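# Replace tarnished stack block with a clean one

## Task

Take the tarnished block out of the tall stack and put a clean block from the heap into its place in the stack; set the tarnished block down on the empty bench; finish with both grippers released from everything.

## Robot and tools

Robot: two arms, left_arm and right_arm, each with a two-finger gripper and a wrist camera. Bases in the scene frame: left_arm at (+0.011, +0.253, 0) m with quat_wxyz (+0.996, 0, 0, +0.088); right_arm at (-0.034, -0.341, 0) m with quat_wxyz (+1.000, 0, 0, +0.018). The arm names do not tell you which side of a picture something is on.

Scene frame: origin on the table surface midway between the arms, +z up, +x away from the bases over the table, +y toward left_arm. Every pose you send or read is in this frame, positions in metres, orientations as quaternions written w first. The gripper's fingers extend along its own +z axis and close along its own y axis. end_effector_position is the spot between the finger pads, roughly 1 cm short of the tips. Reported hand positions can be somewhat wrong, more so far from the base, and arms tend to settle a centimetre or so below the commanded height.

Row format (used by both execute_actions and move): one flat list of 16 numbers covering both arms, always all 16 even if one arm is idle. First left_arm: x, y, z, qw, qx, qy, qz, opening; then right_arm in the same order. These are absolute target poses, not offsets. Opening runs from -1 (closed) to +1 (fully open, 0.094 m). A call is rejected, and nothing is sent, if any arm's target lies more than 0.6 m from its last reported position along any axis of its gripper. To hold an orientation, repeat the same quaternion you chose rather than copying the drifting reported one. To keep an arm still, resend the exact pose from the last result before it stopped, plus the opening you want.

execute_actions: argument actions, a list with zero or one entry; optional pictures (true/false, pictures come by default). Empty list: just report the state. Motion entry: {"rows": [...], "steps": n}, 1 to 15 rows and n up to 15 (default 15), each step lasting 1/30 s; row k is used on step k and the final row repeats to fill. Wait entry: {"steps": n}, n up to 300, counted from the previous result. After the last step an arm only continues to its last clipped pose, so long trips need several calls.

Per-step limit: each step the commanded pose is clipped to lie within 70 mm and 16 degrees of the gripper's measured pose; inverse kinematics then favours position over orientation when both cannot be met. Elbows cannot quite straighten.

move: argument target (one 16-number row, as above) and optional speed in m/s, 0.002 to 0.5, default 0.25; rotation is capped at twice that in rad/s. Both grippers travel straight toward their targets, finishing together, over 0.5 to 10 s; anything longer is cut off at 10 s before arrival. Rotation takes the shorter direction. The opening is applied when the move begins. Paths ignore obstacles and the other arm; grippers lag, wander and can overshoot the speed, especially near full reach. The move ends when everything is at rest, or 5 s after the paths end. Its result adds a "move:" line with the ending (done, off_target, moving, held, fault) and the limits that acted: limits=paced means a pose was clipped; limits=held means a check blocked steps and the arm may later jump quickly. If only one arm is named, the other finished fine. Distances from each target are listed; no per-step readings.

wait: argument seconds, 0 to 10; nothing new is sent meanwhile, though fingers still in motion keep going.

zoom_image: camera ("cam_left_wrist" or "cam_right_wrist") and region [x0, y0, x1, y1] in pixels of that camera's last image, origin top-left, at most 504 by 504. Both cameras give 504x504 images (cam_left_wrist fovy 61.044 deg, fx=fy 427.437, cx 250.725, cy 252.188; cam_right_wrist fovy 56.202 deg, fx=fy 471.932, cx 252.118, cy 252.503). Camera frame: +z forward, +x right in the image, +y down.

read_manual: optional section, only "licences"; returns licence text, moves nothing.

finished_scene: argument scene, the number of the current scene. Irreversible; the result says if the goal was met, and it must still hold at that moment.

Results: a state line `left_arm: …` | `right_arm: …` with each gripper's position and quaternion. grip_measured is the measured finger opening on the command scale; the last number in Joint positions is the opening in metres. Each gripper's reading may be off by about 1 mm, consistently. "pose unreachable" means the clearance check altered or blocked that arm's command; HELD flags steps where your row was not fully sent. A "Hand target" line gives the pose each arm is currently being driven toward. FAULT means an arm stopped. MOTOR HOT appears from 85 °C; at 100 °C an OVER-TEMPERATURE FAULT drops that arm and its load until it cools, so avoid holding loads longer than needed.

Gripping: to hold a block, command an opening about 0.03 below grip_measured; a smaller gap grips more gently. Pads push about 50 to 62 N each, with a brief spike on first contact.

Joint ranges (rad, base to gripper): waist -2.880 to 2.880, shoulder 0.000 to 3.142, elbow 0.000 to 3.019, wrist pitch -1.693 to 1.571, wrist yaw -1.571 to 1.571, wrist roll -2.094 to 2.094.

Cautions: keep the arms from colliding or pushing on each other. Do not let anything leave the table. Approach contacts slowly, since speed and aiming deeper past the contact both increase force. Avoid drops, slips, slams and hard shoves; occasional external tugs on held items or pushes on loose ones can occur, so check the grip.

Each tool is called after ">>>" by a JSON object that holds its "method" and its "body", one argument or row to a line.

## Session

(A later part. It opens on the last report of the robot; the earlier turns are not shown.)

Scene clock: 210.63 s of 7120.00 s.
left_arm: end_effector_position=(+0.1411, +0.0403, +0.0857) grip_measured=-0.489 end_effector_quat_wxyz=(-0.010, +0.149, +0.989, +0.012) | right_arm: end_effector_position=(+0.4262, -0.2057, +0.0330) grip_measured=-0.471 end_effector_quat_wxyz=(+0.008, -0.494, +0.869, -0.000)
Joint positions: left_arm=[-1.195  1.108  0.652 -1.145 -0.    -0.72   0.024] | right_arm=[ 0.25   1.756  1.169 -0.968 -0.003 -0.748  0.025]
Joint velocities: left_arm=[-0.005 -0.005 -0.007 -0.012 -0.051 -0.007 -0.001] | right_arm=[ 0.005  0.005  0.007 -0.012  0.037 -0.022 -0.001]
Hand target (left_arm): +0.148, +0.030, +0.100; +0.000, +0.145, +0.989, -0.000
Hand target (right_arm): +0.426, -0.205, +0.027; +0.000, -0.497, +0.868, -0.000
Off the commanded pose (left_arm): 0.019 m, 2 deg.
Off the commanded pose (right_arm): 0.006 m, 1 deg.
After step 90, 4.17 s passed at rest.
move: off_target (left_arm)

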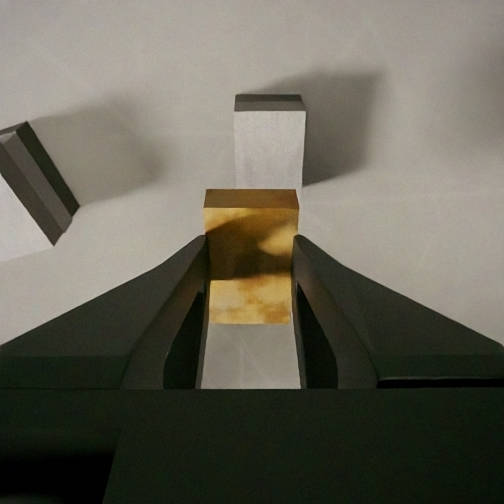

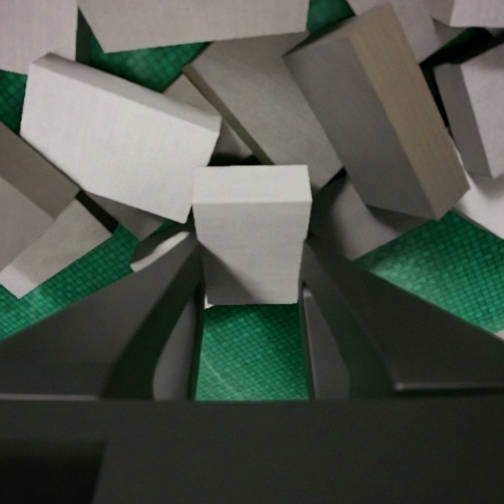

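>>> {"method": "move", "body": {
  "target": [0.04, 0.04, 0.05, 0.0, 0.145, 0.9894, 0, -0.525, 0.42, -0.21, 0.12, 0.0, -0.497, 0.868, 0, -0.51],
  "speed": 0.1
}}

>>> {"method": "move", "body": {
  "target": [0.04, 0.04, 0.016, 0.0, 0.145, 0.9894, 0, -0.525, 0.17, -0.09, 0.08, 0.0, 0.139, 0.99, 0, -0.51],
  "speed": 0.1
}}

Scene clock: 221.53 s of 7120.00 s.
left_arm: end_effector_position=(+0.0406, +0.0441, +0.0486) grip_measured=-0.489 end_effector_quat_wxyz=(-0.003, +0.150, +0.989, +0.012) | right_arm: end_effector_position=(+0.4030, -0.2125, +0.0922) grip_measured=-0.471 end_effector_quat_wxyz=(-0.031, -0.494, +0.869, +0.009)
Joint positions: left_arm=[-1.605  1.043  0.499 -1.052 -0.002 -1.127  0.024] | right_arm=[ 0.25   1.668  1.227 -1.193 -0.003 -0.748  0.025]
Joint velocities: left_arm=[-0.005 -0.005 -0.012 -0.022 -0.022 -0.066  0.001] | right_arm=[-0.005 -0.015 -0.012  0.002  0.051 -0.007 -0.   ]
Hand target (left_arm): +0.040, +0.040, +0.050; +0.002, +0.145, +0.989, +0.002
Hand target (right_arm): +0.419, -0.210, +0.120; +0.000, -0.497, +0.868, -0.000
Off the commanded pose (left_arm): 0.004 m, 2 deg.
Off the commanded pose (right_arm): 0.033 m, 4 deg.
After step 90, 6.30 s passed at rest.
move: off_target (right_arm)

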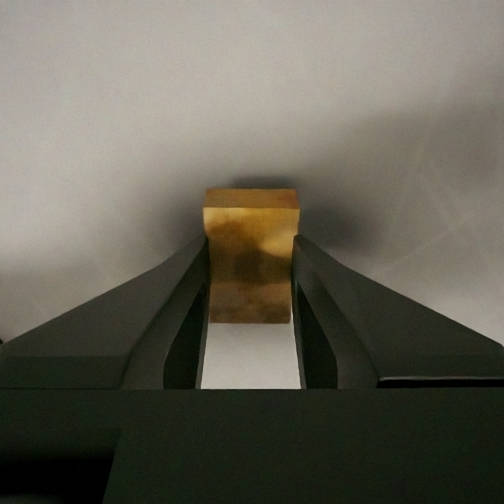

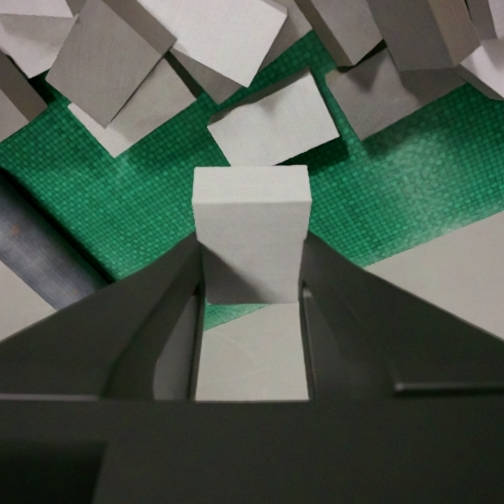

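Scene clock: 228.57 s of 7120.00 s.
left_arm: end_effector_position=(+0.0410, +0.0414, +0.0185) grip_measured=-0.489 end_effector_quat_wxyz=(+0.001, +0.150, +0.989, +0.001) | right_arm: end_effector_position=(+0.1696, -0.0996, +0.0696) grip_measured=-0.471 end_effector_quat_wxyz=(-0.007, +0.134, +0.991, -0.014)
Joint positions: left_arm=[-1.605  1.105  0.442 -0.909 -0.002 -1.128  0.024] | right_arm=[ 0.837  1.332  0.783 -1.053  0.003  1.142  0.025]
Joint velocities: left_arm=[-0.005 -0.005 -0.007 -0.007 -0.007 -0.007 -0.   ] | right_arm=[ 0.015  0.015  0.007 -0.007 -0.037  0.037 -0.   ]
Hand target (left_arm): +0.040, +0.040, +0.016; -0.000, +0.145, +0.989, +0.000
Hand target (right_arm): +0.172, -0.095, +0.079; +0.005, +0.140, +0.990, +0.001
Off the commanded pose (left_arm): 0.003 m, 1 deg.
Off the commanded pose (right_arm): 0.014 m, 2 deg.
move: off_target (right_arm)

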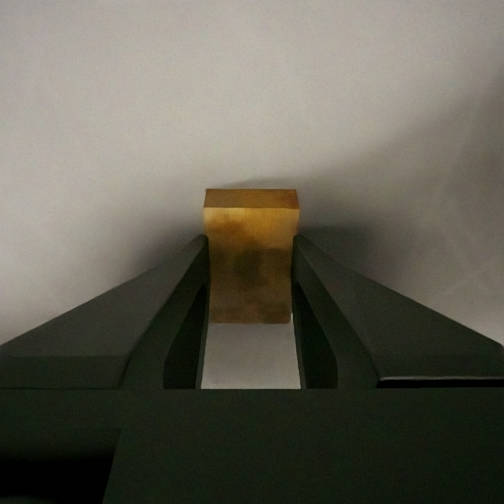

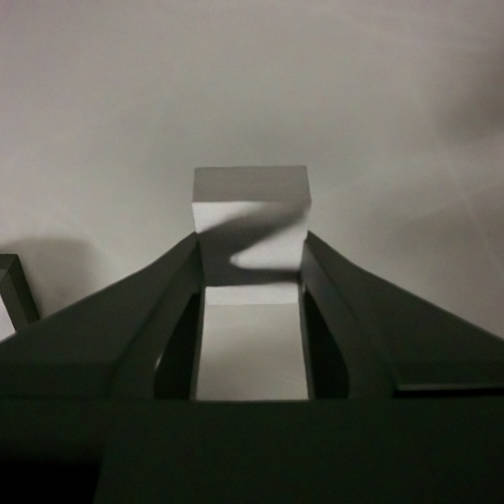

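>>> {"method": "move", "body": {
  "target": [0.041, 0.041, 0.019, 0.0, 0.145, 0.9894, 0, 0.2, 0.17, -0.095, 0.03, -0.1035, 0.1382, 0.9846, 0.0145, -0.51],
  "speed": 0.06
}}

>>> {"method": "move", "body": {
  "target": [0.06, 0.08, 0.14, 0.0, 0.145, 0.9894, 0, 0.2, 0.17, -0.095, 0.014, -0.1035, 0.1382, 0.9846, 0.0145, -0.51],
  "speed": 0.1
}}

Scene clock: 259.30 s of 7120.00 s.
left_arm: end_effector_position=(+0.0410, +0.0414, +0.0185) grip_measured=+0.197 end_effector_quat_wxyz=(+0.001, +0.150, +0.989, +0.001) | right_arm: end_effector_position=(+0.1665, -0.0955, +0.0344) grip_measured=-0.471 end_effector_quat_wxyz=(-0.101, +0.141, +0.985, +0.014)
Joint positions: left_arm=[-1.605  1.105  0.442 -0.909 -0.002 -1.128  0.056] | right_arm=[ 0.754  1.444  0.77  -0.994 -0.179  1.067  0.025]
Joint velocities: left_arm=[ 0.005 -0.005  0.002  0.002  0.066 -0.007  0.001] | right_arm=[-0.005 -0.015  0.007  0.007  0.022  0.007 -0.001]
Hand target (left_arm): +0.041, +0.041, +0.019; -0.000, +0.145, +0.989, +0.000
Hand target (right_arm): +0.169, -0.095, +0.030; -0.104, +0.138, +0.985, +0.015
Off the commanded pose (left_arm): 0.001 m, 1 deg.
Off the commanded pose (right_arm): 0.006 m, 0 deg.
After step 90, 25.77 s passed at rest.
move: done

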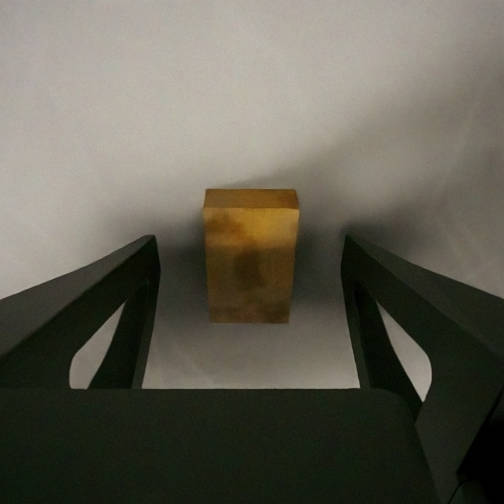

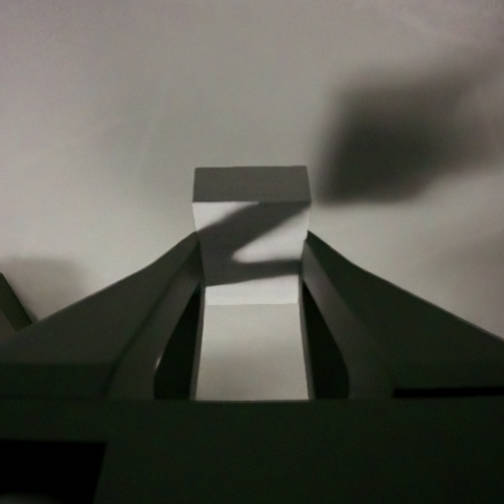

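Scene clock: 260.93 s of 7120.00 s.
left_arm: end_effector_position=(+0.0558, +0.0889, +0.1250) grip_measured=+0.197 end_effector_quat_wxyz=(-0.006, +0.142, +0.990, +0.015) | right_arm: end_effector_position=(+0.1675, -0.0947, +0.0192) grip_measured=-0.471 end_effector_quat_wxyz=(-0.100, +0.141, +0.985, +0.016)
Joint positions: left_arm=[-1.479  0.789  0.588 -1.401 -0.002 -1.019  0.056] | right_arm=[ 0.754  1.477  0.754 -0.943 -0.179  1.065  0.025]
Joint velocities: left_arm=[-0.015 -0.015  0.002 -0.017 -0.022 -0.007 -0.003] | right_arm=[ 0.005  0.005  0.007 -0.002  0.037 -0.007 -0.001]
Hand target (left_arm): +0.060, +0.080, +0.141; -0.001, +0.145, +0.989, -0.000
Hand target (right_arm): +0.170, -0.095, +0.014; -0.103, +0.138, +0.985, +0.015
Off the commanded pose (left_arm): 0.018 m, 2 deg.
Off the commanded pose (right_arm): 0.006 m, 1 deg.
move: off_target (left_arm)

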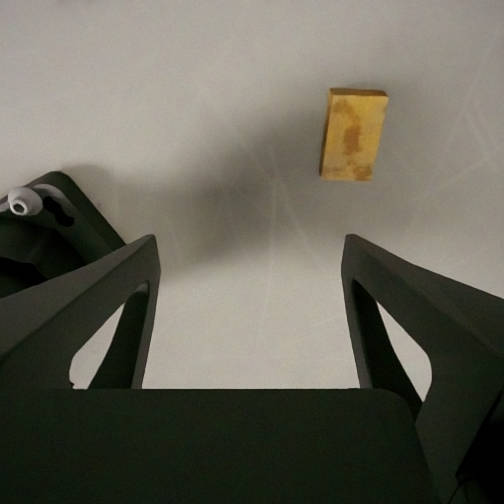

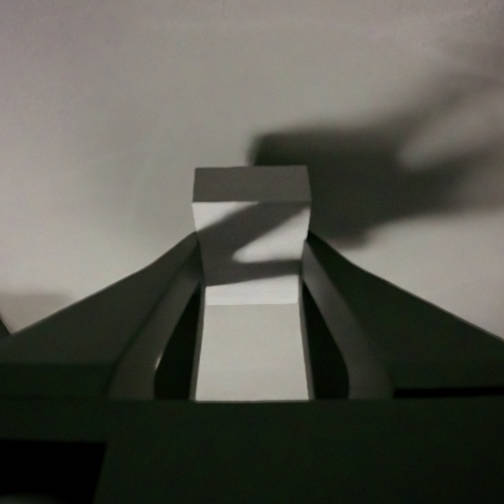

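>>> {"method": "move", "body": {
  "target": [0.06, 0.08, 0.14, 0.0, 0.145, 0.9894, 0, 0.2, 0.17, -0.095, 0.006, -0.1035, 0.1382, 0.9846, 0.0145, -0.51],
  "speed": 0.02
}}

Scene clock: 268.33 s of 7120.00 s.
left_arm: end_effector_position=(+0.0557, +0.0890, +0.1250) grip_measured=+0.197 end_effector_quat_wxyz=(-0.006, +0.143, +0.990, +0.015) | right_arm: end_effector_position=(+0.1683, -0.0939, +0.0140) grip_measured=-0.471 end_effector_quat_wxyz=(-0.099, +0.140, +0.985, +0.017)
Joint positions: left_arm=[-1.479  0.789  0.588 -1.401 -0.002 -1.016  0.056] | right_arm=[ 0.753  1.489  0.749 -0.923 -0.18   1.065  0.025]
Joint velocities: left_arm=[-0.005 -0.015 -0.007  0.007 -0.007  0.007 -0.001] | right_arm=[-0.005 -0.024  0.002 -0.017 -0.051 -0.007 -0.001]
Hand target (left_arm): +0.060, +0.080, +0.140; +0.000, +0.145, +0.989, -0.000
Hand target (right_arm): +0.170, -0.095, +0.006; -0.104, +0.138, +0.985, +0.015
Off the commanded pose (left_arm): 0.018 m, 2 deg.
Off the commanded pose (right_arm): 0.008 m, 1 deg.
After step 90, 3.27 s passed at rest.
move: off_target (left_arm)

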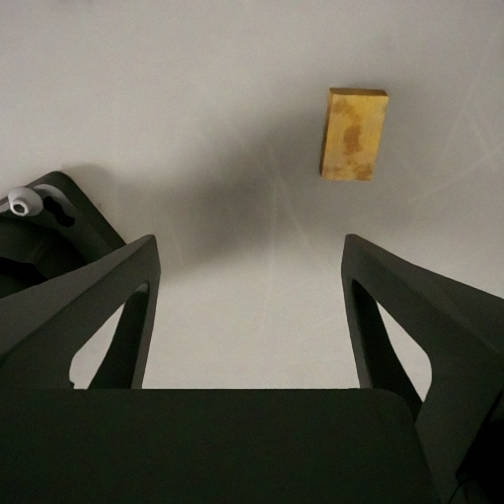

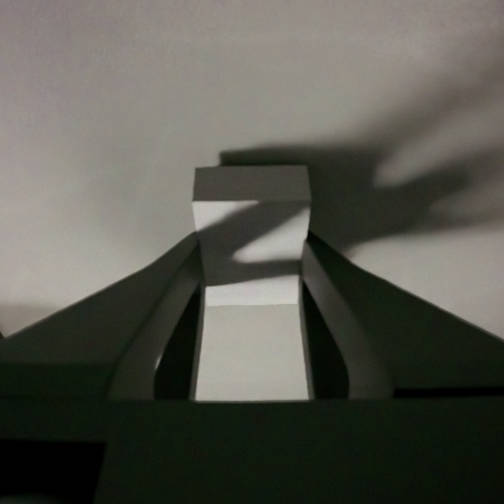

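>>> {"method": "execute_actions", "body": {
  "actions": []
}}

Scene clock: 294.17 s of 7120.00 s.
left_arm: end_effector_position=(+0.0557, +0.0890, +0.1250) grip_measured=+0.197 end_effector_quat_wxyz=(-0.006, +0.143, +0.990, +0.015) | right_arm: end_effector_position=(+0.1683, -0.0939, +0.0140) grip_measured=-0.471 end_effector_quat_wxyz=(-0.099, +0.140, +0.985, +0.017)
Joint positions: left_arm=[-1.479  0.789  0.588 -1.401 -0.002 -1.016  0.056] | right_arm=[ 0.753  1.489  0.749 -0.923 -0.18   1.065  0.025]
Joint velocities: left_arm=[-0.015  0.005 -0.022 -0.002  0.007  0.022 -0.   ] | right_arm=[-0.005 -0.015  0.002  0.007  0.022 -0.066  0.   ]
Hand target (left_arm): +0.060, +0.080, +0.140; +0.000, +0.145, +0.989, -0.000
Hand target (right_arm): +0.170, -0.095, +0.006; -0.104, +0.138, +0.985, +0.015
Off the commanded pose (left_arm): 0.018 m, 2 deg.
Off the commanded pose (right_arm): 0.008 m, 1 deg.
Steps of this call (steps 1 to 90: nothing new was sent; then 22.83 s passed at rest). Readings (end_effector_position):
1: left_arm (+0.0557, +0.0890, +0.1250) | right_arm (+0.1683, -0.0939, +0.0140)
2: left_arm (+0.0557, +0.0890, +0.1250) | right_arm (+0.1683, -0.0939, +0.0140)
4: left_arm (+0.0557, +0.0890, +0.1250) | right_arm (+0.1683, -0.0939, +0.0140)
8: left_arm (+0.0557, +0.0890, +0.1250) | right_arm (+0.1683, -0.0939, +0.0140)
90: the state above

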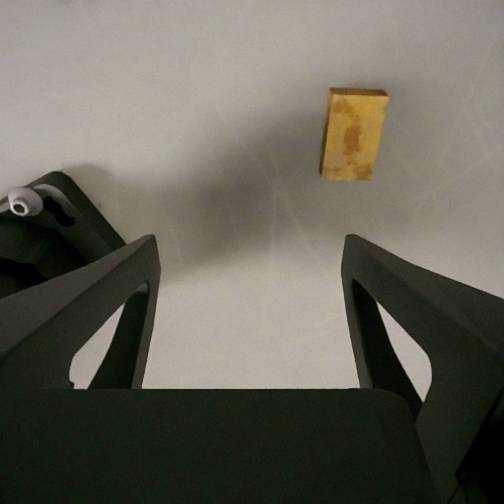

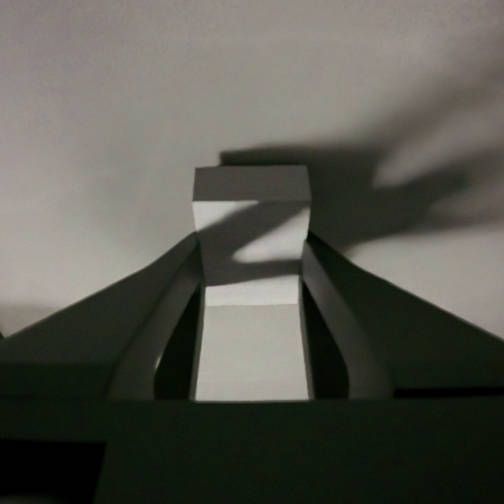

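>>> {"method": "execute_actions", "body": {
  "actions": [
    {"rows": [[0.06,0.08,0.14,0,0.145,0.9894,0,0.2, 0.169,-0.094,0.012,-0.1035,0.1382,0.9846,0.0145,0.5]], "steps": 15}
  ]
}}

Scene clock: 300.70 s of 7120.00 s.
left_arm: end_effector_position=(+0.0557, +0.0890, +0.1250) grip_measured=+0.197 end_effector_quat_wxyz=(-0.006, +0.143, +0.990, +0.015) | right_arm: end_effector_position=(+0.1682, -0.0939, +0.0141) grip_measured=+0.497 end_effector_quat_wxyz=(-0.099, +0.140, +0.985, +0.017)
Joint positions: left_arm=[-1.479  0.789  0.588 -1.401 -0.002 -1.016  0.056] | right_arm=[ 0.753  1.489  0.749 -0.923 -0.18   1.065  0.07 ]
Joint velocities: left_arm=[ 0.005 -0.005 -0.002 -0.002  0.007 -0.022 -0.001] | right_arm=[ 0.015 -0.015 -0.012 -0.012 -0.007  0.051  0.   ]
Hand target (left_arm): +0.060, +0.080, +0.140; +0.000, +0.145, +0.989, -0.000
Hand target (right_arm): +0.169, -0.094, +0.012; -0.104, +0.138, +0.985, +0.014
Off the commanded pose (left_arm): 0.018 m, 2 deg.
Off the commanded pose (right_arm): 0.002 m, 1 deg.
Steps of this call (steps 1 to 90: nothing new was sent; then 3.03 s passed at rest; steps 91 to 105: all 15 steps of this action). Readings (end_effector_position):
91: left_arm (+0.0557, +0.0890, +0.1250) | right_arm (+0.1682, -0.0939, +0.0141)
92: left_arm (+0.0557, +0.0890, +0.1250) | right_arm (+0.1682, -0.0939, +0.0141)
94: left_arm (+0.0557, +0.0890, +0.1250) | right_arm (+0.1682, -0.0939, +0.0141)
98: left_arm (+0.0557, +0.0890, +0.1250) | right_arm (+0.1682, -0.0939, +0.0141)
105: the state above

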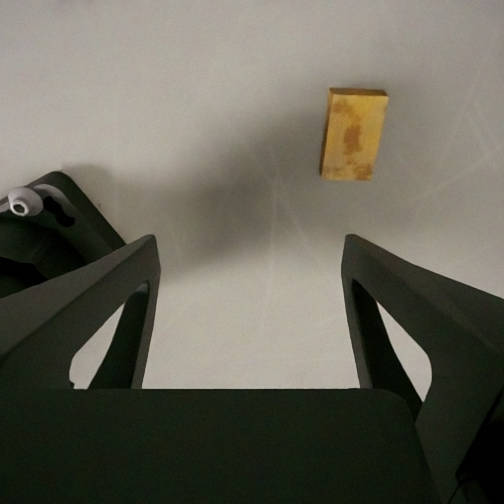

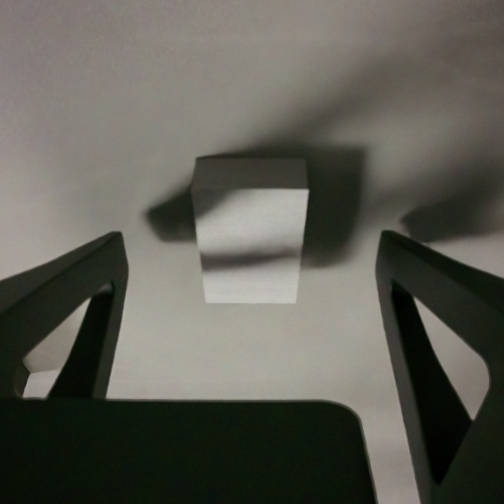

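>>> {"method": "move", "body": {
  "target": [0.06,0.08,0.14,0,0.145,0.9894,0,0.2, 0.169,-0.10,0.09,-0.1035,0.1382,0.9846,0.0145,0.5],
  "speed": 0.12
}}

>>> {"method": "move", "body": {
  "target": [0.177,-0.06,0.12,0,0.145,0.9894,0,0.2, 0.15,-0.32,0.22,-0.1035,0.1382,0.9846,0.0145,0.5],
  "speed": 0.2
}}

Scene clock: 312.03 s of 7120.00 s.
left_arm: end_effector_position=(+0.0557, +0.0890, +0.1250) grip_measured=+0.197 end_effector_quat_wxyz=(-0.006, +0.143, +0.990, +0.015) | right_arm: end_effector_position=(+0.1576, -0.1082, +0.0746) grip_measured=+0.497 end_effector_quat_wxyz=(-0.115, +0.143, +0.983, -0.003)
Joint positions: left_arm=[-1.479  0.789  0.588 -1.401 -0.002 -1.016  0.056] | right_arm=[ 0.745  1.363  0.812 -1.165 -0.18   1.057  0.07 ]
Joint velocities: left_arm=[-0.015 -0.005  0.007 -0.002  0.007 -0.037 -0.001] | right_arm=[-0.015  0.005  0.007 -0.007  0.051 -0.007  0.   ]
Hand target (left_arm): +0.060, +0.080, +0.140; +0.000, +0.145, +0.989, -0.000
Hand target (right_arm): +0.169, -0.100, +0.089; -0.103, +0.138, +0.985, +0.014
Off the commanded pose (left_arm): 0.018 m, 2 deg.
Off the commanded pose (right_arm): 0.021 m, 2 deg.
After step 90, 7.33 s passed at rest.
move: off_target (left_arm, right_arm)

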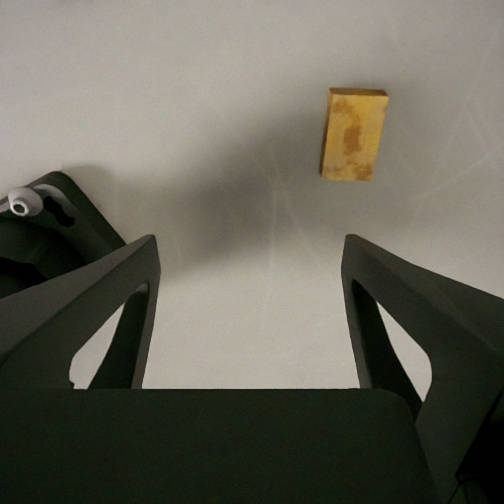

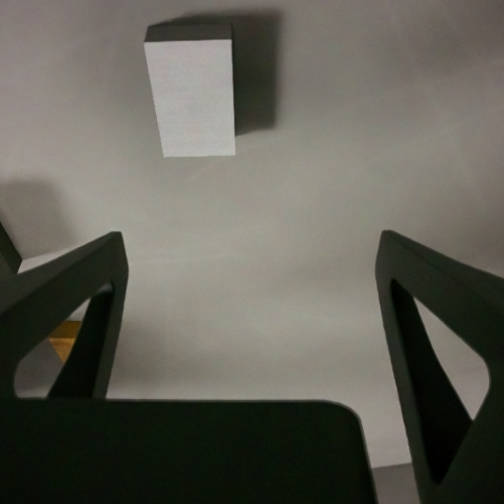

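Scene clock: 313.93 s of 7120.00 s.
left_arm: end_effector_position=(+0.1673, -0.0458, +0.1086) grip_measured=+0.197 end_effector_quat_wxyz=(-0.009, +0.142, +0.990, +0.015) | right_arm: end_effector_position=(+0.1410, -0.3166, +0.2022) grip_measured=+0.497 end_effector_quat_wxyz=(-0.100, +0.147, +0.984, +0.013)
Joint positions: left_arm=[-1.264  1.333  0.9   -1.173 -0.002 -0.802  0.056] | right_arm=[ 0.039  0.907  0.835 -1.688 -0.069  0.366  0.07 ]
Joint velocities: left_arm=[-0.005 -0.005  0.002 -0.002 -0.007  0.007 -0.   ] | right_arm=[-0.005 -0.015 -0.017  0.007 -0.066 -0.066  0.001]
Hand target (left_arm): +0.178, -0.060, +0.118; -0.001, +0.145, +0.989, -0.001
Hand target (right_arm): +0.150, -0.316, +0.217; -0.081, +0.140, +0.987, +0.018
Off the commanded pose (left_arm): 0.021 m, 2 deg.
Off the commanded pose (right_arm): 0.020 m, 1 deg.
joint sent to its limit (right arm) — the command would take joint 4 (wrist pitch) past its lower limit, so that joint was sent only as far as its limit.
move: off_target (left_arm, right_arm)

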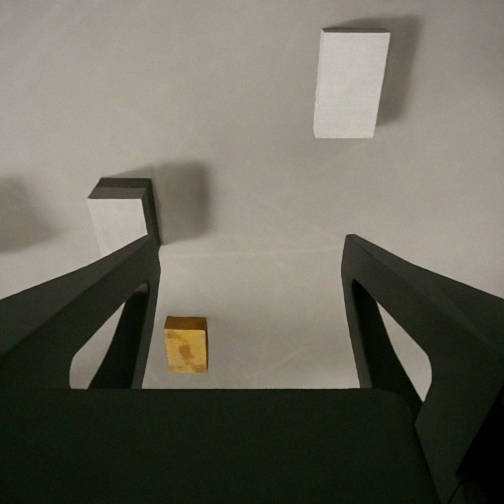

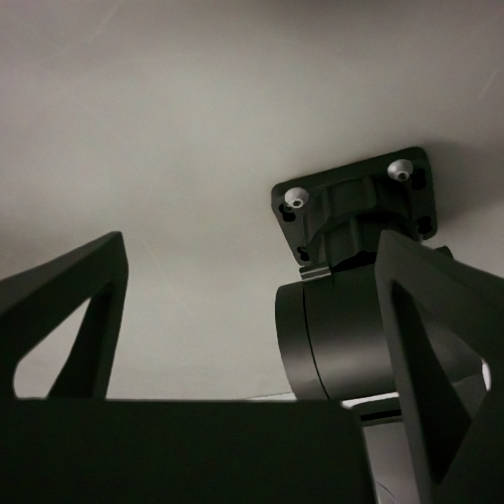

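>>> {"method": "move", "body": {
  "target": [0.179,-0.100,0.06,0,0.145,0.9894,0,0.2, 0.141,-0.3166,0.2022,-0.100,0.147,0.984,0.013,0.5],
  "speed": 0.1
}}

Scene clock: 319.80 s of 7120.00 s.
left_arm: end_effector_position=(+0.1741, -0.0791, +0.0520) grip_measured=+0.197 end_effector_quat_wxyz=(-0.011, +0.148, +0.989, +0.017) | right_arm: end_effector_position=(+0.1410, -0.3166, +0.2022) grip_measured=+0.497 end_effector_quat_wxyz=(-0.100, +0.146, +0.984, +0.013)
Joint positions: left_arm=[-1.289  1.503  0.904 -1.012 -0.002 -0.817  0.056] | right_arm=[ 0.039  0.907  0.835 -1.688 -0.069  0.363  0.07 ]
Joint velocities: left_arm=[-0.005  0.005  0.017 -0.007  0.037 -0.022  0.   ] | right_arm=[-0.024 -0.015  0.007 -0.012 -0.081  0.022 -0.   ]
Hand target (left_arm): +0.179, -0.099, +0.060; -0.000, +0.145, +0.989, -0.000
Hand target (right_arm): +0.141, -0.317, +0.202; -0.100, +0.147, +0.984, +0.013
Off the commanded pose (left_arm): 0.023 m, 2 deg.
Off the commanded pose (right_arm): 0.000 m, 0 deg.
After step 90, 1.77 s passed at rest.
move: off_target (left_arm)

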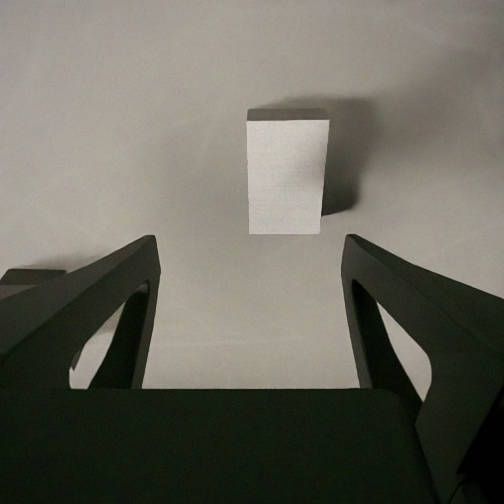

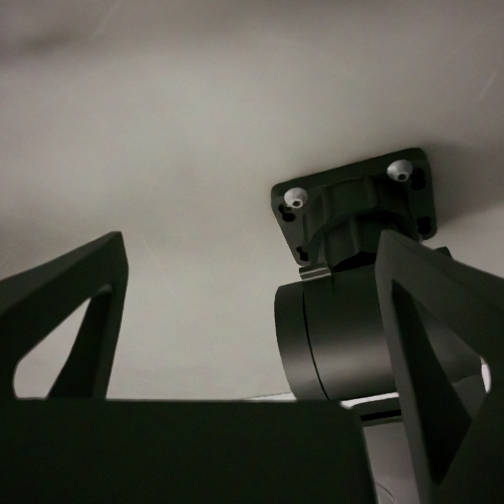

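>>> {"method": "move", "body": {
  "target": [0.178,-0.112,0.058,0,0.145,0.9894,0,0.2, 0.141,-0.3166,0.2022,-0.100,0.147,0.984,0.013,0.5],
  "speed": 0.05
}}

Scene clock: 327.80 s of 7120.00 s.
left_arm: end_effector_position=(+0.1744, -0.0930, +0.0540) grip_measured=+0.197 end_effector_quat_wxyz=(-0.007, +0.148, +0.989, +0.012) | right_arm: end_effector_position=(+0.1410, -0.3166, +0.2022) grip_measured=+0.497 end_effector_quat_wxyz=(-0.100, +0.146, +0.984, +0.013)
Joint positions: left_arm=[-1.305  1.523  0.934 -1.01  -0.002 -0.832  0.056] | right_arm=[ 0.039  0.907  0.835 -1.688 -0.069  0.363  0.07 ]
Joint velocities: left_arm=[-0.005 -0.015 -0.007 -0.002  0.007  0.037 -0.001] | right_arm=[ 0.005 -0.005 -0.002  0.002 -0.037 -0.022  0.001]
Hand target (left_arm): +0.178, -0.111, +0.058; -0.000, +0.145, +0.989, -0.000
Hand target (right_arm): +0.141, -0.317, +0.202; -0.100, +0.147, +0.984, +0.013
Off the commanded pose (left_arm): 0.020 m, 2 deg.
Off the commanded pose (right_arm): 0.000 m, 0 deg.
After step 90, 4.00 s passed at rest.
move: off_target (left_arm)

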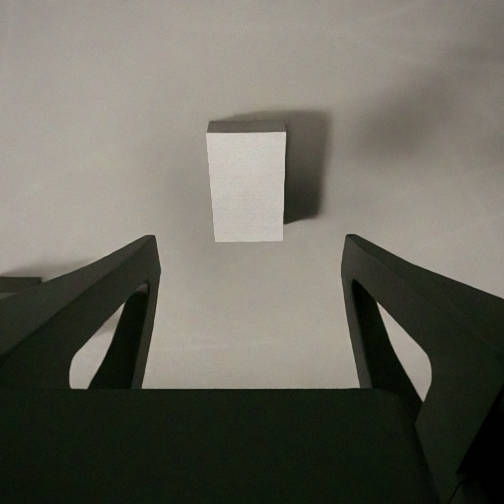

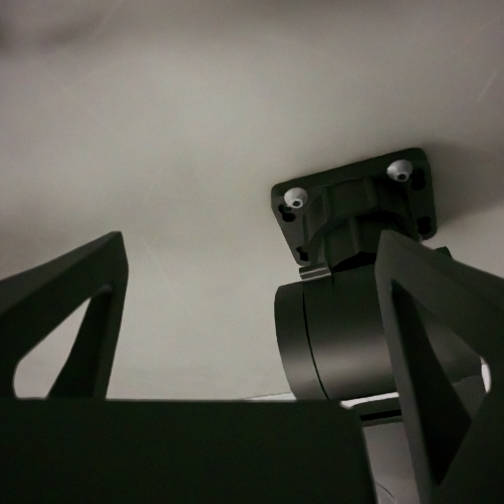

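>>> {"method": "move", "body": {
  "target": [0.1744,-0.094,0.028,0,0.145,0.9894,0,0.2, 0.141,-0.3166,0.2022,-0.100,0.147,0.984,0.013,0.5],
  "speed": 0.05
}}

Scene clock: 333.47 s of 7120.00 s.
left_arm: end_effector_position=(+0.1748, -0.0937, +0.0354) grip_measured=+0.197 end_effector_quat_wxyz=(+0.003, +0.147, +0.989, -0.003) | right_arm: end_effector_position=(+0.1410, -0.3166, +0.2022) grip_measured=+0.497 end_effector_quat_wxyz=(-0.100, +0.146, +0.984, +0.013)
Joint positions: left_arm=[-1.305  1.535  0.889 -0.917 -0.002 -0.833  0.056] | right_arm=[ 0.039  0.907  0.835 -1.688 -0.069  0.363  0.07 ]
Joint velocities: left_arm=[ 0.005 -0.015 -0.002  0.002 -0.007  0.007 -0.   ] | right_arm=[ 0.005 -0.015  0.007 -0.017 -0.11  -0.051  0.   ]
Hand target (left_arm): +0.174, -0.094, +0.028; -0.000, +0.145, +0.989, -0.000
Hand target (right_arm): +0.141, -0.317, +0.202; -0.100, +0.147, +0.984, +0.013
Off the commanded pose (left_arm): 0.007 m, 1 deg.
Off the commanded pose (right_arm): 0.000 m, 0 deg.
After step 90, 1.80 s passed at rest.
move: done

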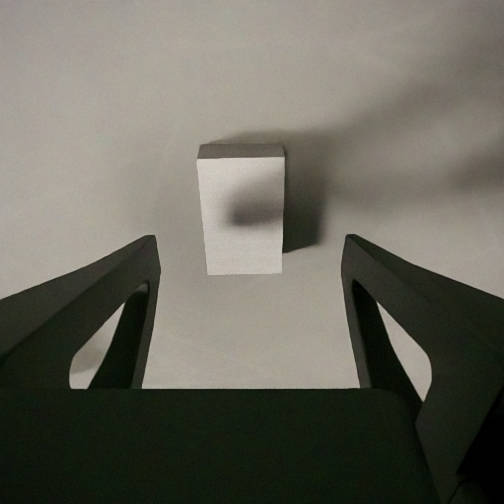

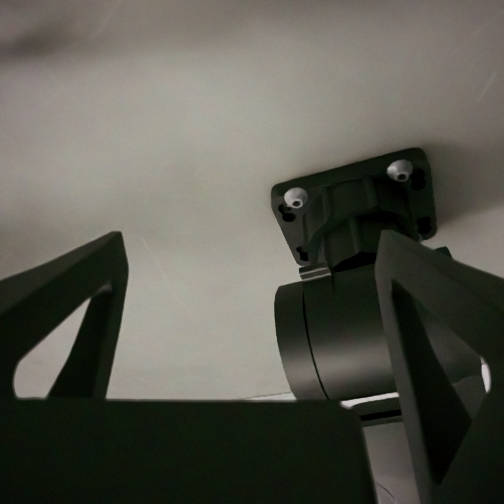

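>>> {"method": "move", "body": {
  "target": [0.1752,-0.0915,0.011,0,0.145,0.9894,0,0.1, 0.141,-0.3166,0.2022,-0.100,0.147,0.984,0.013,0.5],
  "speed": 0.04
}}

Scene clock: 342.10 s of 7120.00 s.
left_arm: end_effector_position=(+0.1740, -0.0921, +0.0183) grip_measured=+0.102 end_effector_quat_wxyz=(+0.003, +0.147, +0.989, -0.003) | right_arm: end_effector_position=(+0.1410, -0.3166, +0.2022) grip_measured=+0.497 end_effector_quat_wxyz=(-0.100, +0.146, +0.984, +0.013)
Joint positions: left_arm=[-1.305  1.563  0.865 -0.865 -0.002 -0.833  0.052] | right_arm=[ 0.039  0.907  0.835 -1.688 -0.069  0.363  0.07 ]
Joint velocities: left_arm=[-0.015 -0.005 -0.017  0.007 -0.037 -0.037  0.001] | right_arm=[-0.024 -0.005 -0.012 -0.027 -0.037  0.022 -0.   ]
Hand target (left_arm): +0.175, -0.091, +0.011; +0.000, +0.145, +0.989, -0.000
Hand target (right_arm): +0.141, -0.317, +0.202; -0.100, +0.147, +0.984, +0.013
Off the commanded pose (left_arm): 0.007 m, 1 deg.
Off the commanded pose (right_arm): 0.000 m, 0 deg.
After step 90, 4.70 s passed at rest.
move: done

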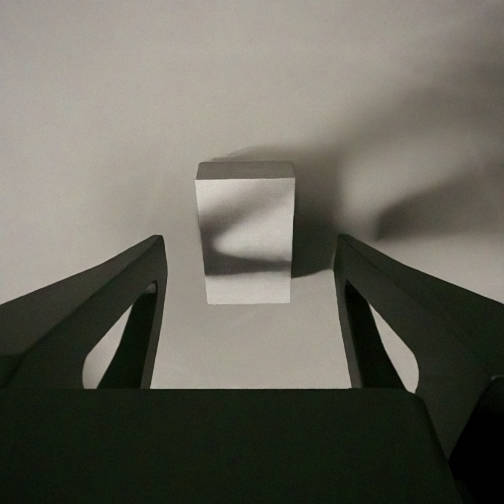

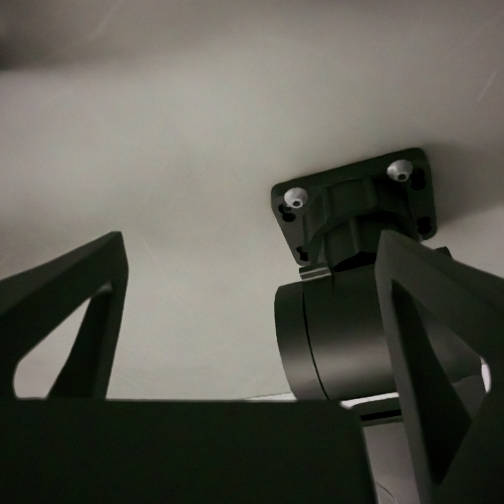

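>>> {"method": "move", "body": {
  "target": [0.1845,-0.0935,0.012,0,0.145,0.9894,0,0.1, 0.141,-0.3166,0.2022,-0.100,0.147,0.984,0.013,0.5],
  "speed": 0.03
}}

Scene clock: 364.17 s of 7120.00 s.
left_arm: end_effector_position=(+0.1781, -0.0889, +0.0146) grip_measured=+0.102 end_effector_quat_wxyz=(-0.000, +0.142, +0.990, +0.002) | right_arm: end_effector_position=(+0.1410, -0.3166, +0.2022) grip_measured=+0.497 end_effector_quat_wxyz=(-0.100, +0.146, +0.984, +0.013)
Joint positions: left_arm=[-1.291  1.574  0.865 -0.865 -0.002 -0.83   0.052] | right_arm=[ 0.039  0.907  0.835 -1.688 -0.069  0.363  0.07 ]
Joint velocities: left_arm=[-0.005  0.005 -0.012 -0.007  0.007  0.007  0.   ] | right_arm=[-0.015 -0.005  0.007 -0.022  0.022  0.037 -0.   ]
Hand target (left_arm): +0.184, -0.093, +0.012; -0.000, +0.145, +0.989, -0.000
Hand target (right_arm): +0.141, -0.317, +0.202; -0.100, +0.147, +0.984, +0.013
Off the commanded pose (left_arm): 0.008 m, 0 deg.
Off the commanded pose (right_arm): 0.000 m, 0 deg.
After step 90, 18.30 s passed at rest.
move: done

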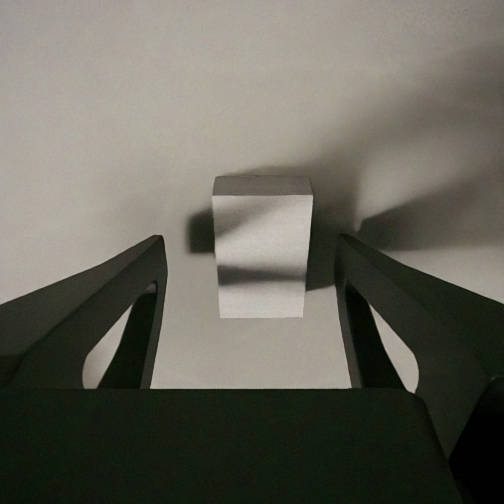

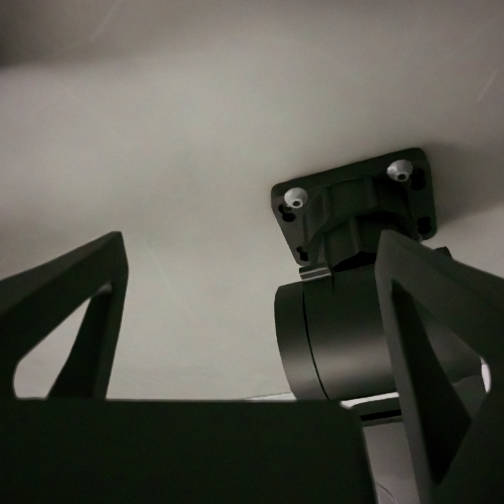

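>>> {"method": "move", "body": {
  "target": [0.1781,-0.0895,0.015,0,0.142,0.99,0,-0.53, 0.141,-0.3166,0.2022,-0.100,0.147,0.984,0.013,0.5],
  "speed": 0.02
}}

Scene clock: 371.20 s of 7120.00 s.
left_arm: end_effector_position=(+0.1781, -0.0889, +0.0146) grip_measured=-0.479 end_effector_quat_wxyz=(-0.000, +0.142, +0.990, +0.002) | right_arm: end_effector_position=(+0.1410, -0.3166, +0.2022) grip_measured=+0.497 end_effector_quat_wxyz=(-0.100, +0.146, +0.984, +0.013)
Joint positions: left_arm=[-1.291  1.574  0.865 -0.865 -0.001 -0.83   0.024] | right_arm=[ 0.039  0.907  0.835 -1.688 -0.069  0.363  0.07 ]
Joint velocities: left_arm=[ 0.005 -0.005 -0.012  0.012 -0.007 -0.007 -0.001] | right_arm=[-0.005 -0.015  0.007 -0.022  0.007 -0.022 -0.   ]
Hand target (left_arm): +0.178, -0.089, +0.015; -0.000, +0.142, +0.990, -0.000
Hand target (right_arm): +0.141, -0.317, +0.202; -0.100, +0.147, +0.984, +0.013
Off the commanded pose (left_arm): 0.001 m, 0 deg.
Off the commanded pose (right_arm): 0.000 m, 0 deg.
After step 90, 3.33 s passed at rest.
move: done

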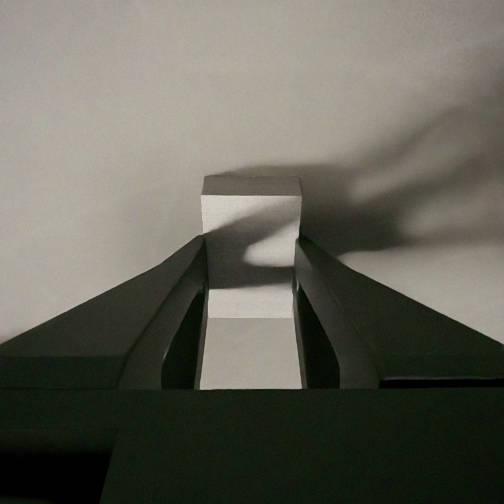

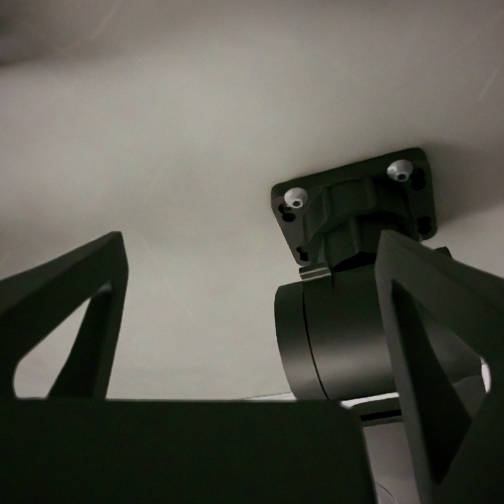

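>>> {"method": "move", "body": {
  "target": [0.178,-0.085,0.09,0,0.145,0.9894,0,-0.52, 0.141,-0.3166,0.2022,-0.100,0.147,0.984,0.013,0.5],
  "speed": 0.12
}}

>>> {"method": "move", "body": {
  "target": [0.143,0.0335,0.065,0,0.145,0.9894,0,-0.52, 0.141,-0.3166,0.2022,-0.100,0.147,0.984,0.013,0.5],
  "speed": 0.12
}}

Scene clock: 381.10 s of 7120.00 s.
left_arm: end_effector_position=(+0.1705, -0.0734, +0.0755) grip_measured=-0.479 end_effector_quat_wxyz=(-0.008, +0.142, +0.990, +0.014) | right_arm: end_effector_position=(+0.1410, -0.3166, +0.2022) grip_measured=+0.497 end_effector_quat_wxyz=(-0.100, +0.146, +0.984, +0.013)
Joint positions: left_arm=[-1.291  1.444  0.913 -1.071 -0.001 -0.83   0.024] | right_arm=[ 0.039  0.907  0.835 -1.688 -0.069  0.363  0.07 ]
Joint velocities: left_arm=[-0.005  0.005  0.002 -0.002 -0.007 -0.007 -0.002] | right_arm=[-0.015  0.005  0.017 -0.022  0.022 -0.051 -0.001]
Hand target (left_arm): +0.178, -0.085, +0.090; +0.000, +0.145, +0.989, +0.000
Hand target (right_arm): +0.141, -0.317, +0.202; -0.100, +0.147, +0.984, +0.013
Off the commanded pose (left_arm): 0.020 m, 2 deg.
Off the commanded pose (right_arm): 0.000 m, 0 deg.
After step 90, 5.90 s passed at rest.
move: off_target (left_arm)

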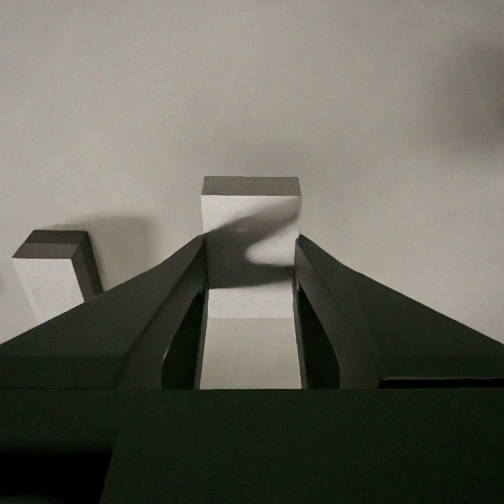

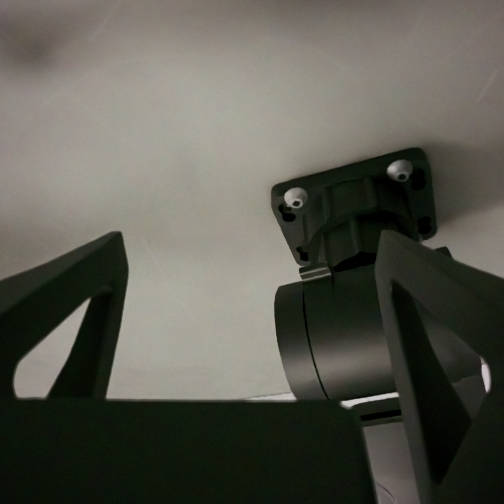

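Scene clock: 382.37 s of 7120.00 s.
left_arm: end_effector_position=(+0.1390, +0.0349, +0.0641) grip_measured=-0.479 end_effector_quat_wxyz=(-0.004, +0.141, +0.990, +0.006) | right_arm: end_effector_position=(+0.1410, -0.3166, +0.2022) grip_measured=+0.497 end_effector_quat_wxyz=(-0.100, +0.146, +0.984, +0.013)
Joint positions: left_arm=[-1.214  1.144  0.613 -1.055 -0.001 -0.755  0.024] | right_arm=[ 0.039  0.907  0.835 -1.688 -0.069  0.363  0.07 ]
Joint velocities: left_arm=[-0.015 -0.005 -0.002 -0.007 -0.007  0.037  0.   ] | right_arm=[ 0.005  0.005  0.027 -0.002  0.051  0.007  0.   ]
Hand target (left_arm): +0.142, +0.034, +0.066; -0.001, +0.145, +0.989, -0.000
Hand target (right_arm): +0.141, -0.317, +0.202; -0.100, +0.147, +0.984, +0.013
Off the commanded pose (left_arm): 0.004 m, 1 deg.
Off the commanded pose (right_arm): 0.000 m, 0 deg.
move: done

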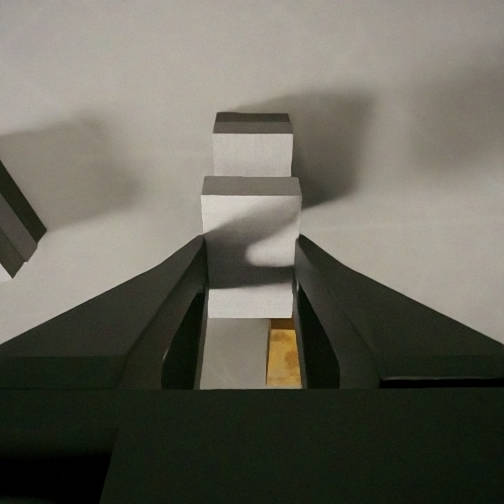

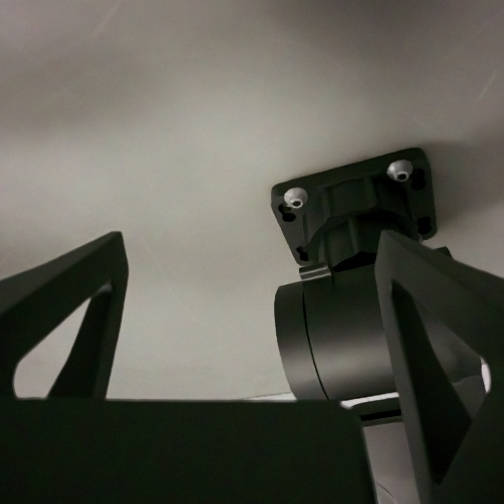

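>>> {"method": "move", "body": {
  "target": [0.145,0.033,0.043,0,0.145,0.9894,0,-0.52, 0.141,-0.3166,0.2022,-0.100,0.147,0.984,0.013,0.5],
  "speed": 0.04
}}

Scene clock: 388.57 s of 7120.00 s.
left_arm: end_effector_position=(+0.1415, +0.0335, +0.0456) grip_measured=-0.479 end_effector_quat_wxyz=(-0.000, +0.143, +0.990, +0.001) | right_arm: end_effector_position=(+0.1410, -0.3166, +0.2022) grip_measured=+0.497 end_effector_quat_wxyz=(-0.100, +0.146, +0.984, +0.013)
Joint positions: left_arm=[-1.208  1.179  0.581 -0.975 -0.001 -0.746  0.024] | right_arm=[ 0.039  0.907  0.835 -1.688 -0.069  0.363  0.07 ]
Joint velocities: left_arm=[-0.005 -0.005 -0.007 -0.027 -0.022 -0.007 -0.002] | right_arm=[-0.005 -0.005 -0.007  0.002 -0.022 -0.022 -0.001]
Hand target (left_arm): +0.145, +0.033, +0.043; +0.000, +0.145, +0.989, -0.000
Hand target (right_arm): +0.141, -0.317, +0.202; -0.100, +0.147, +0.984, +0.013
Off the commanded pose (left_arm): 0.004 m, 0 deg.
Off the commanded pose (right_arm): 0.000 m, 0 deg.
After step 90, 2.37 s passed at rest.
move: done

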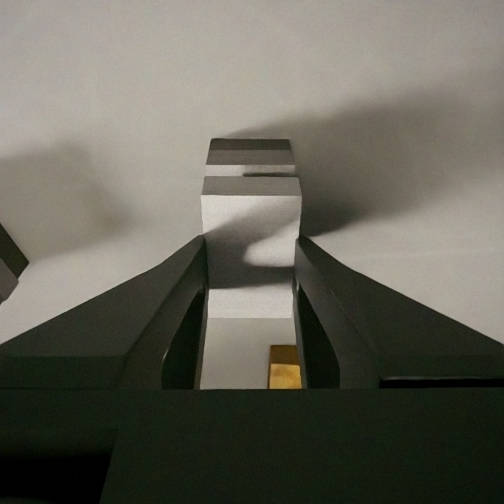

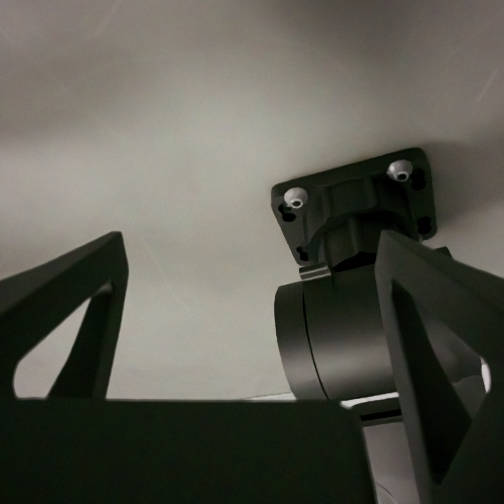

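>>> {"method": "move", "body": {
  "target": [0.1465,0.0325,0.0375,0,0.145,0.9894,0,-0.52, 0.141,-0.3166,0.2022,-0.100,0.147,0.984,0.013,0.5],
  "speed": 0.015
}}

Scene clock: 395.43 s of 7120.00 s.
left_arm: end_effector_position=(+0.1431, +0.0326, +0.0405) grip_measured=-0.479 end_effector_quat_wxyz=(+0.000, +0.143, +0.990, +0.001) | right_arm: end_effector_position=(+0.1410, -0.3166, +0.2022) grip_measured=+0.497 end_effector_quat_wxyz=(-0.100, +0.146, +0.984, +0.013)
Joint positions: left_arm=[-1.205  1.194  0.576 -0.954 -0.001 -0.743  0.024] | right_arm=[ 0.039  0.907  0.835 -1.688 -0.069  0.363  0.07 ]
Joint velocities: left_arm=[-0.005  0.005 -0.012  0.002  0.037 -0.007 -0.   ] | right_arm=[-0.015  0.005 -0.007 -0.007  0.037 -0.022 -0.   ]
Hand target (left_arm): +0.146, +0.033, +0.038; -0.000, +0.145, +0.989, -0.000
Hand target (right_arm): +0.141, -0.317, +0.202; -0.100, +0.147, +0.984, +0.013
Off the commanded pose (left_arm): 0.005 m, 0 deg.
Off the commanded pose (right_arm): 0.000 m, 0 deg.
After step 90, 2.97 s passed at rest.
move: done

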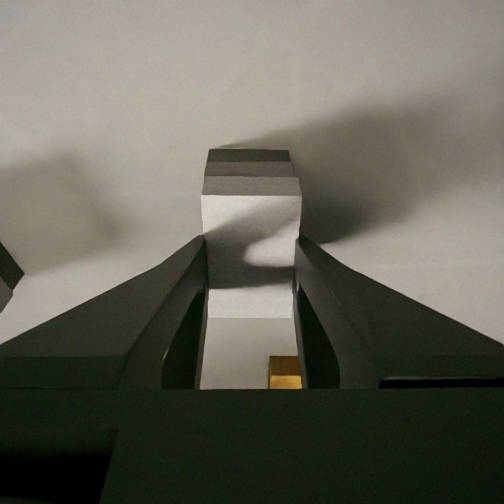

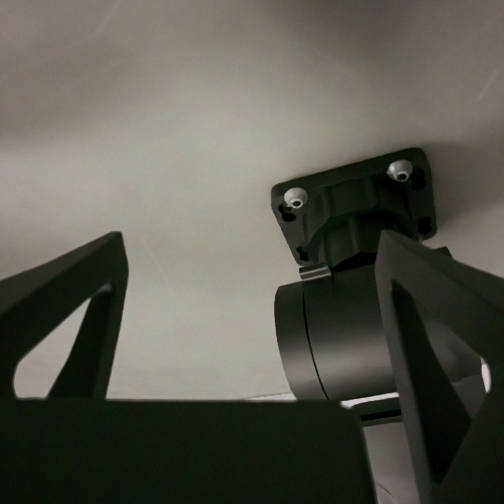

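>>> {"method": "move", "body": {
  "target": [0.1465,0.033,0.035,0,0.145,0.9894,0,-0.52, 0.141,-0.3166,0.2022,-0.100,0.147,0.984,0.013,0.5],
  "speed": 0.01
}}

Scene clock: 401.67 s of 7120.00 s.
left_arm: end_effector_position=(+0.1431, +0.0330, +0.0384) grip_measured=-0.479 end_effector_quat_wxyz=(+0.000, +0.143, +0.990, +0.001) | right_arm: end_effector_position=(+0.1410, -0.3166, +0.2022) grip_measured=+0.497 end_effector_quat_wxyz=(-0.100, +0.146, +0.984, +0.013)
Joint positions: left_arm=[-1.204  1.197  0.571 -0.946 -0.001 -0.741  0.024] | right_arm=[ 0.039  0.907  0.835 -1.688 -0.069  0.363  0.07 ]
Joint velocities: left_arm=[-0.015 -0.015  0.007 -0.002  0.037  0.007 -0.   ] | right_arm=[-0.015 -0.005 -0.007 -0.012  0.051  0.037 -0.001]
Hand target (left_arm): +0.146, +0.033, +0.035; -0.000, +0.145, +0.989, +0.000
Hand target (right_arm): +0.141, -0.317, +0.202; -0.100, +0.147, +0.984, +0.013
Off the commanded pose (left_arm): 0.005 m, 0 deg.
Off the commanded pose (right_arm): 0.000 m, 0 deg.
After step 90, 2.37 s passed at rest.
move: done

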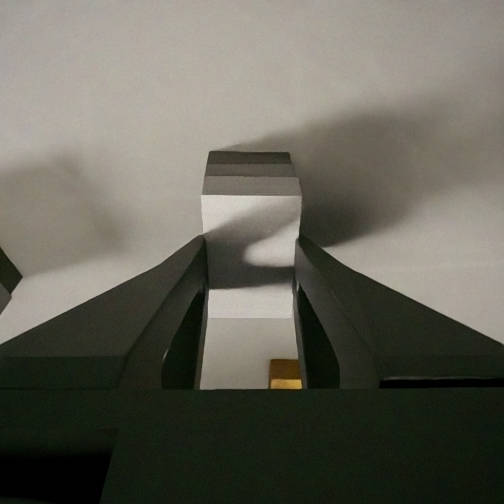

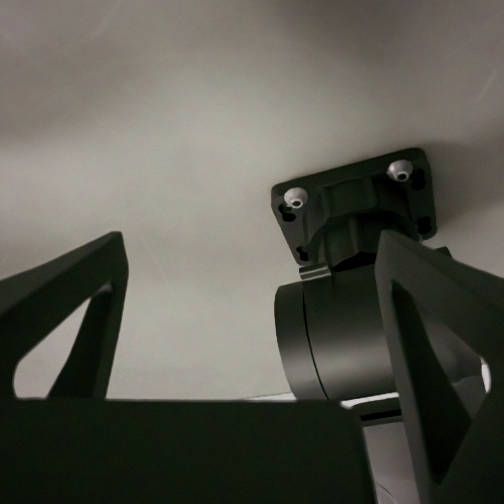

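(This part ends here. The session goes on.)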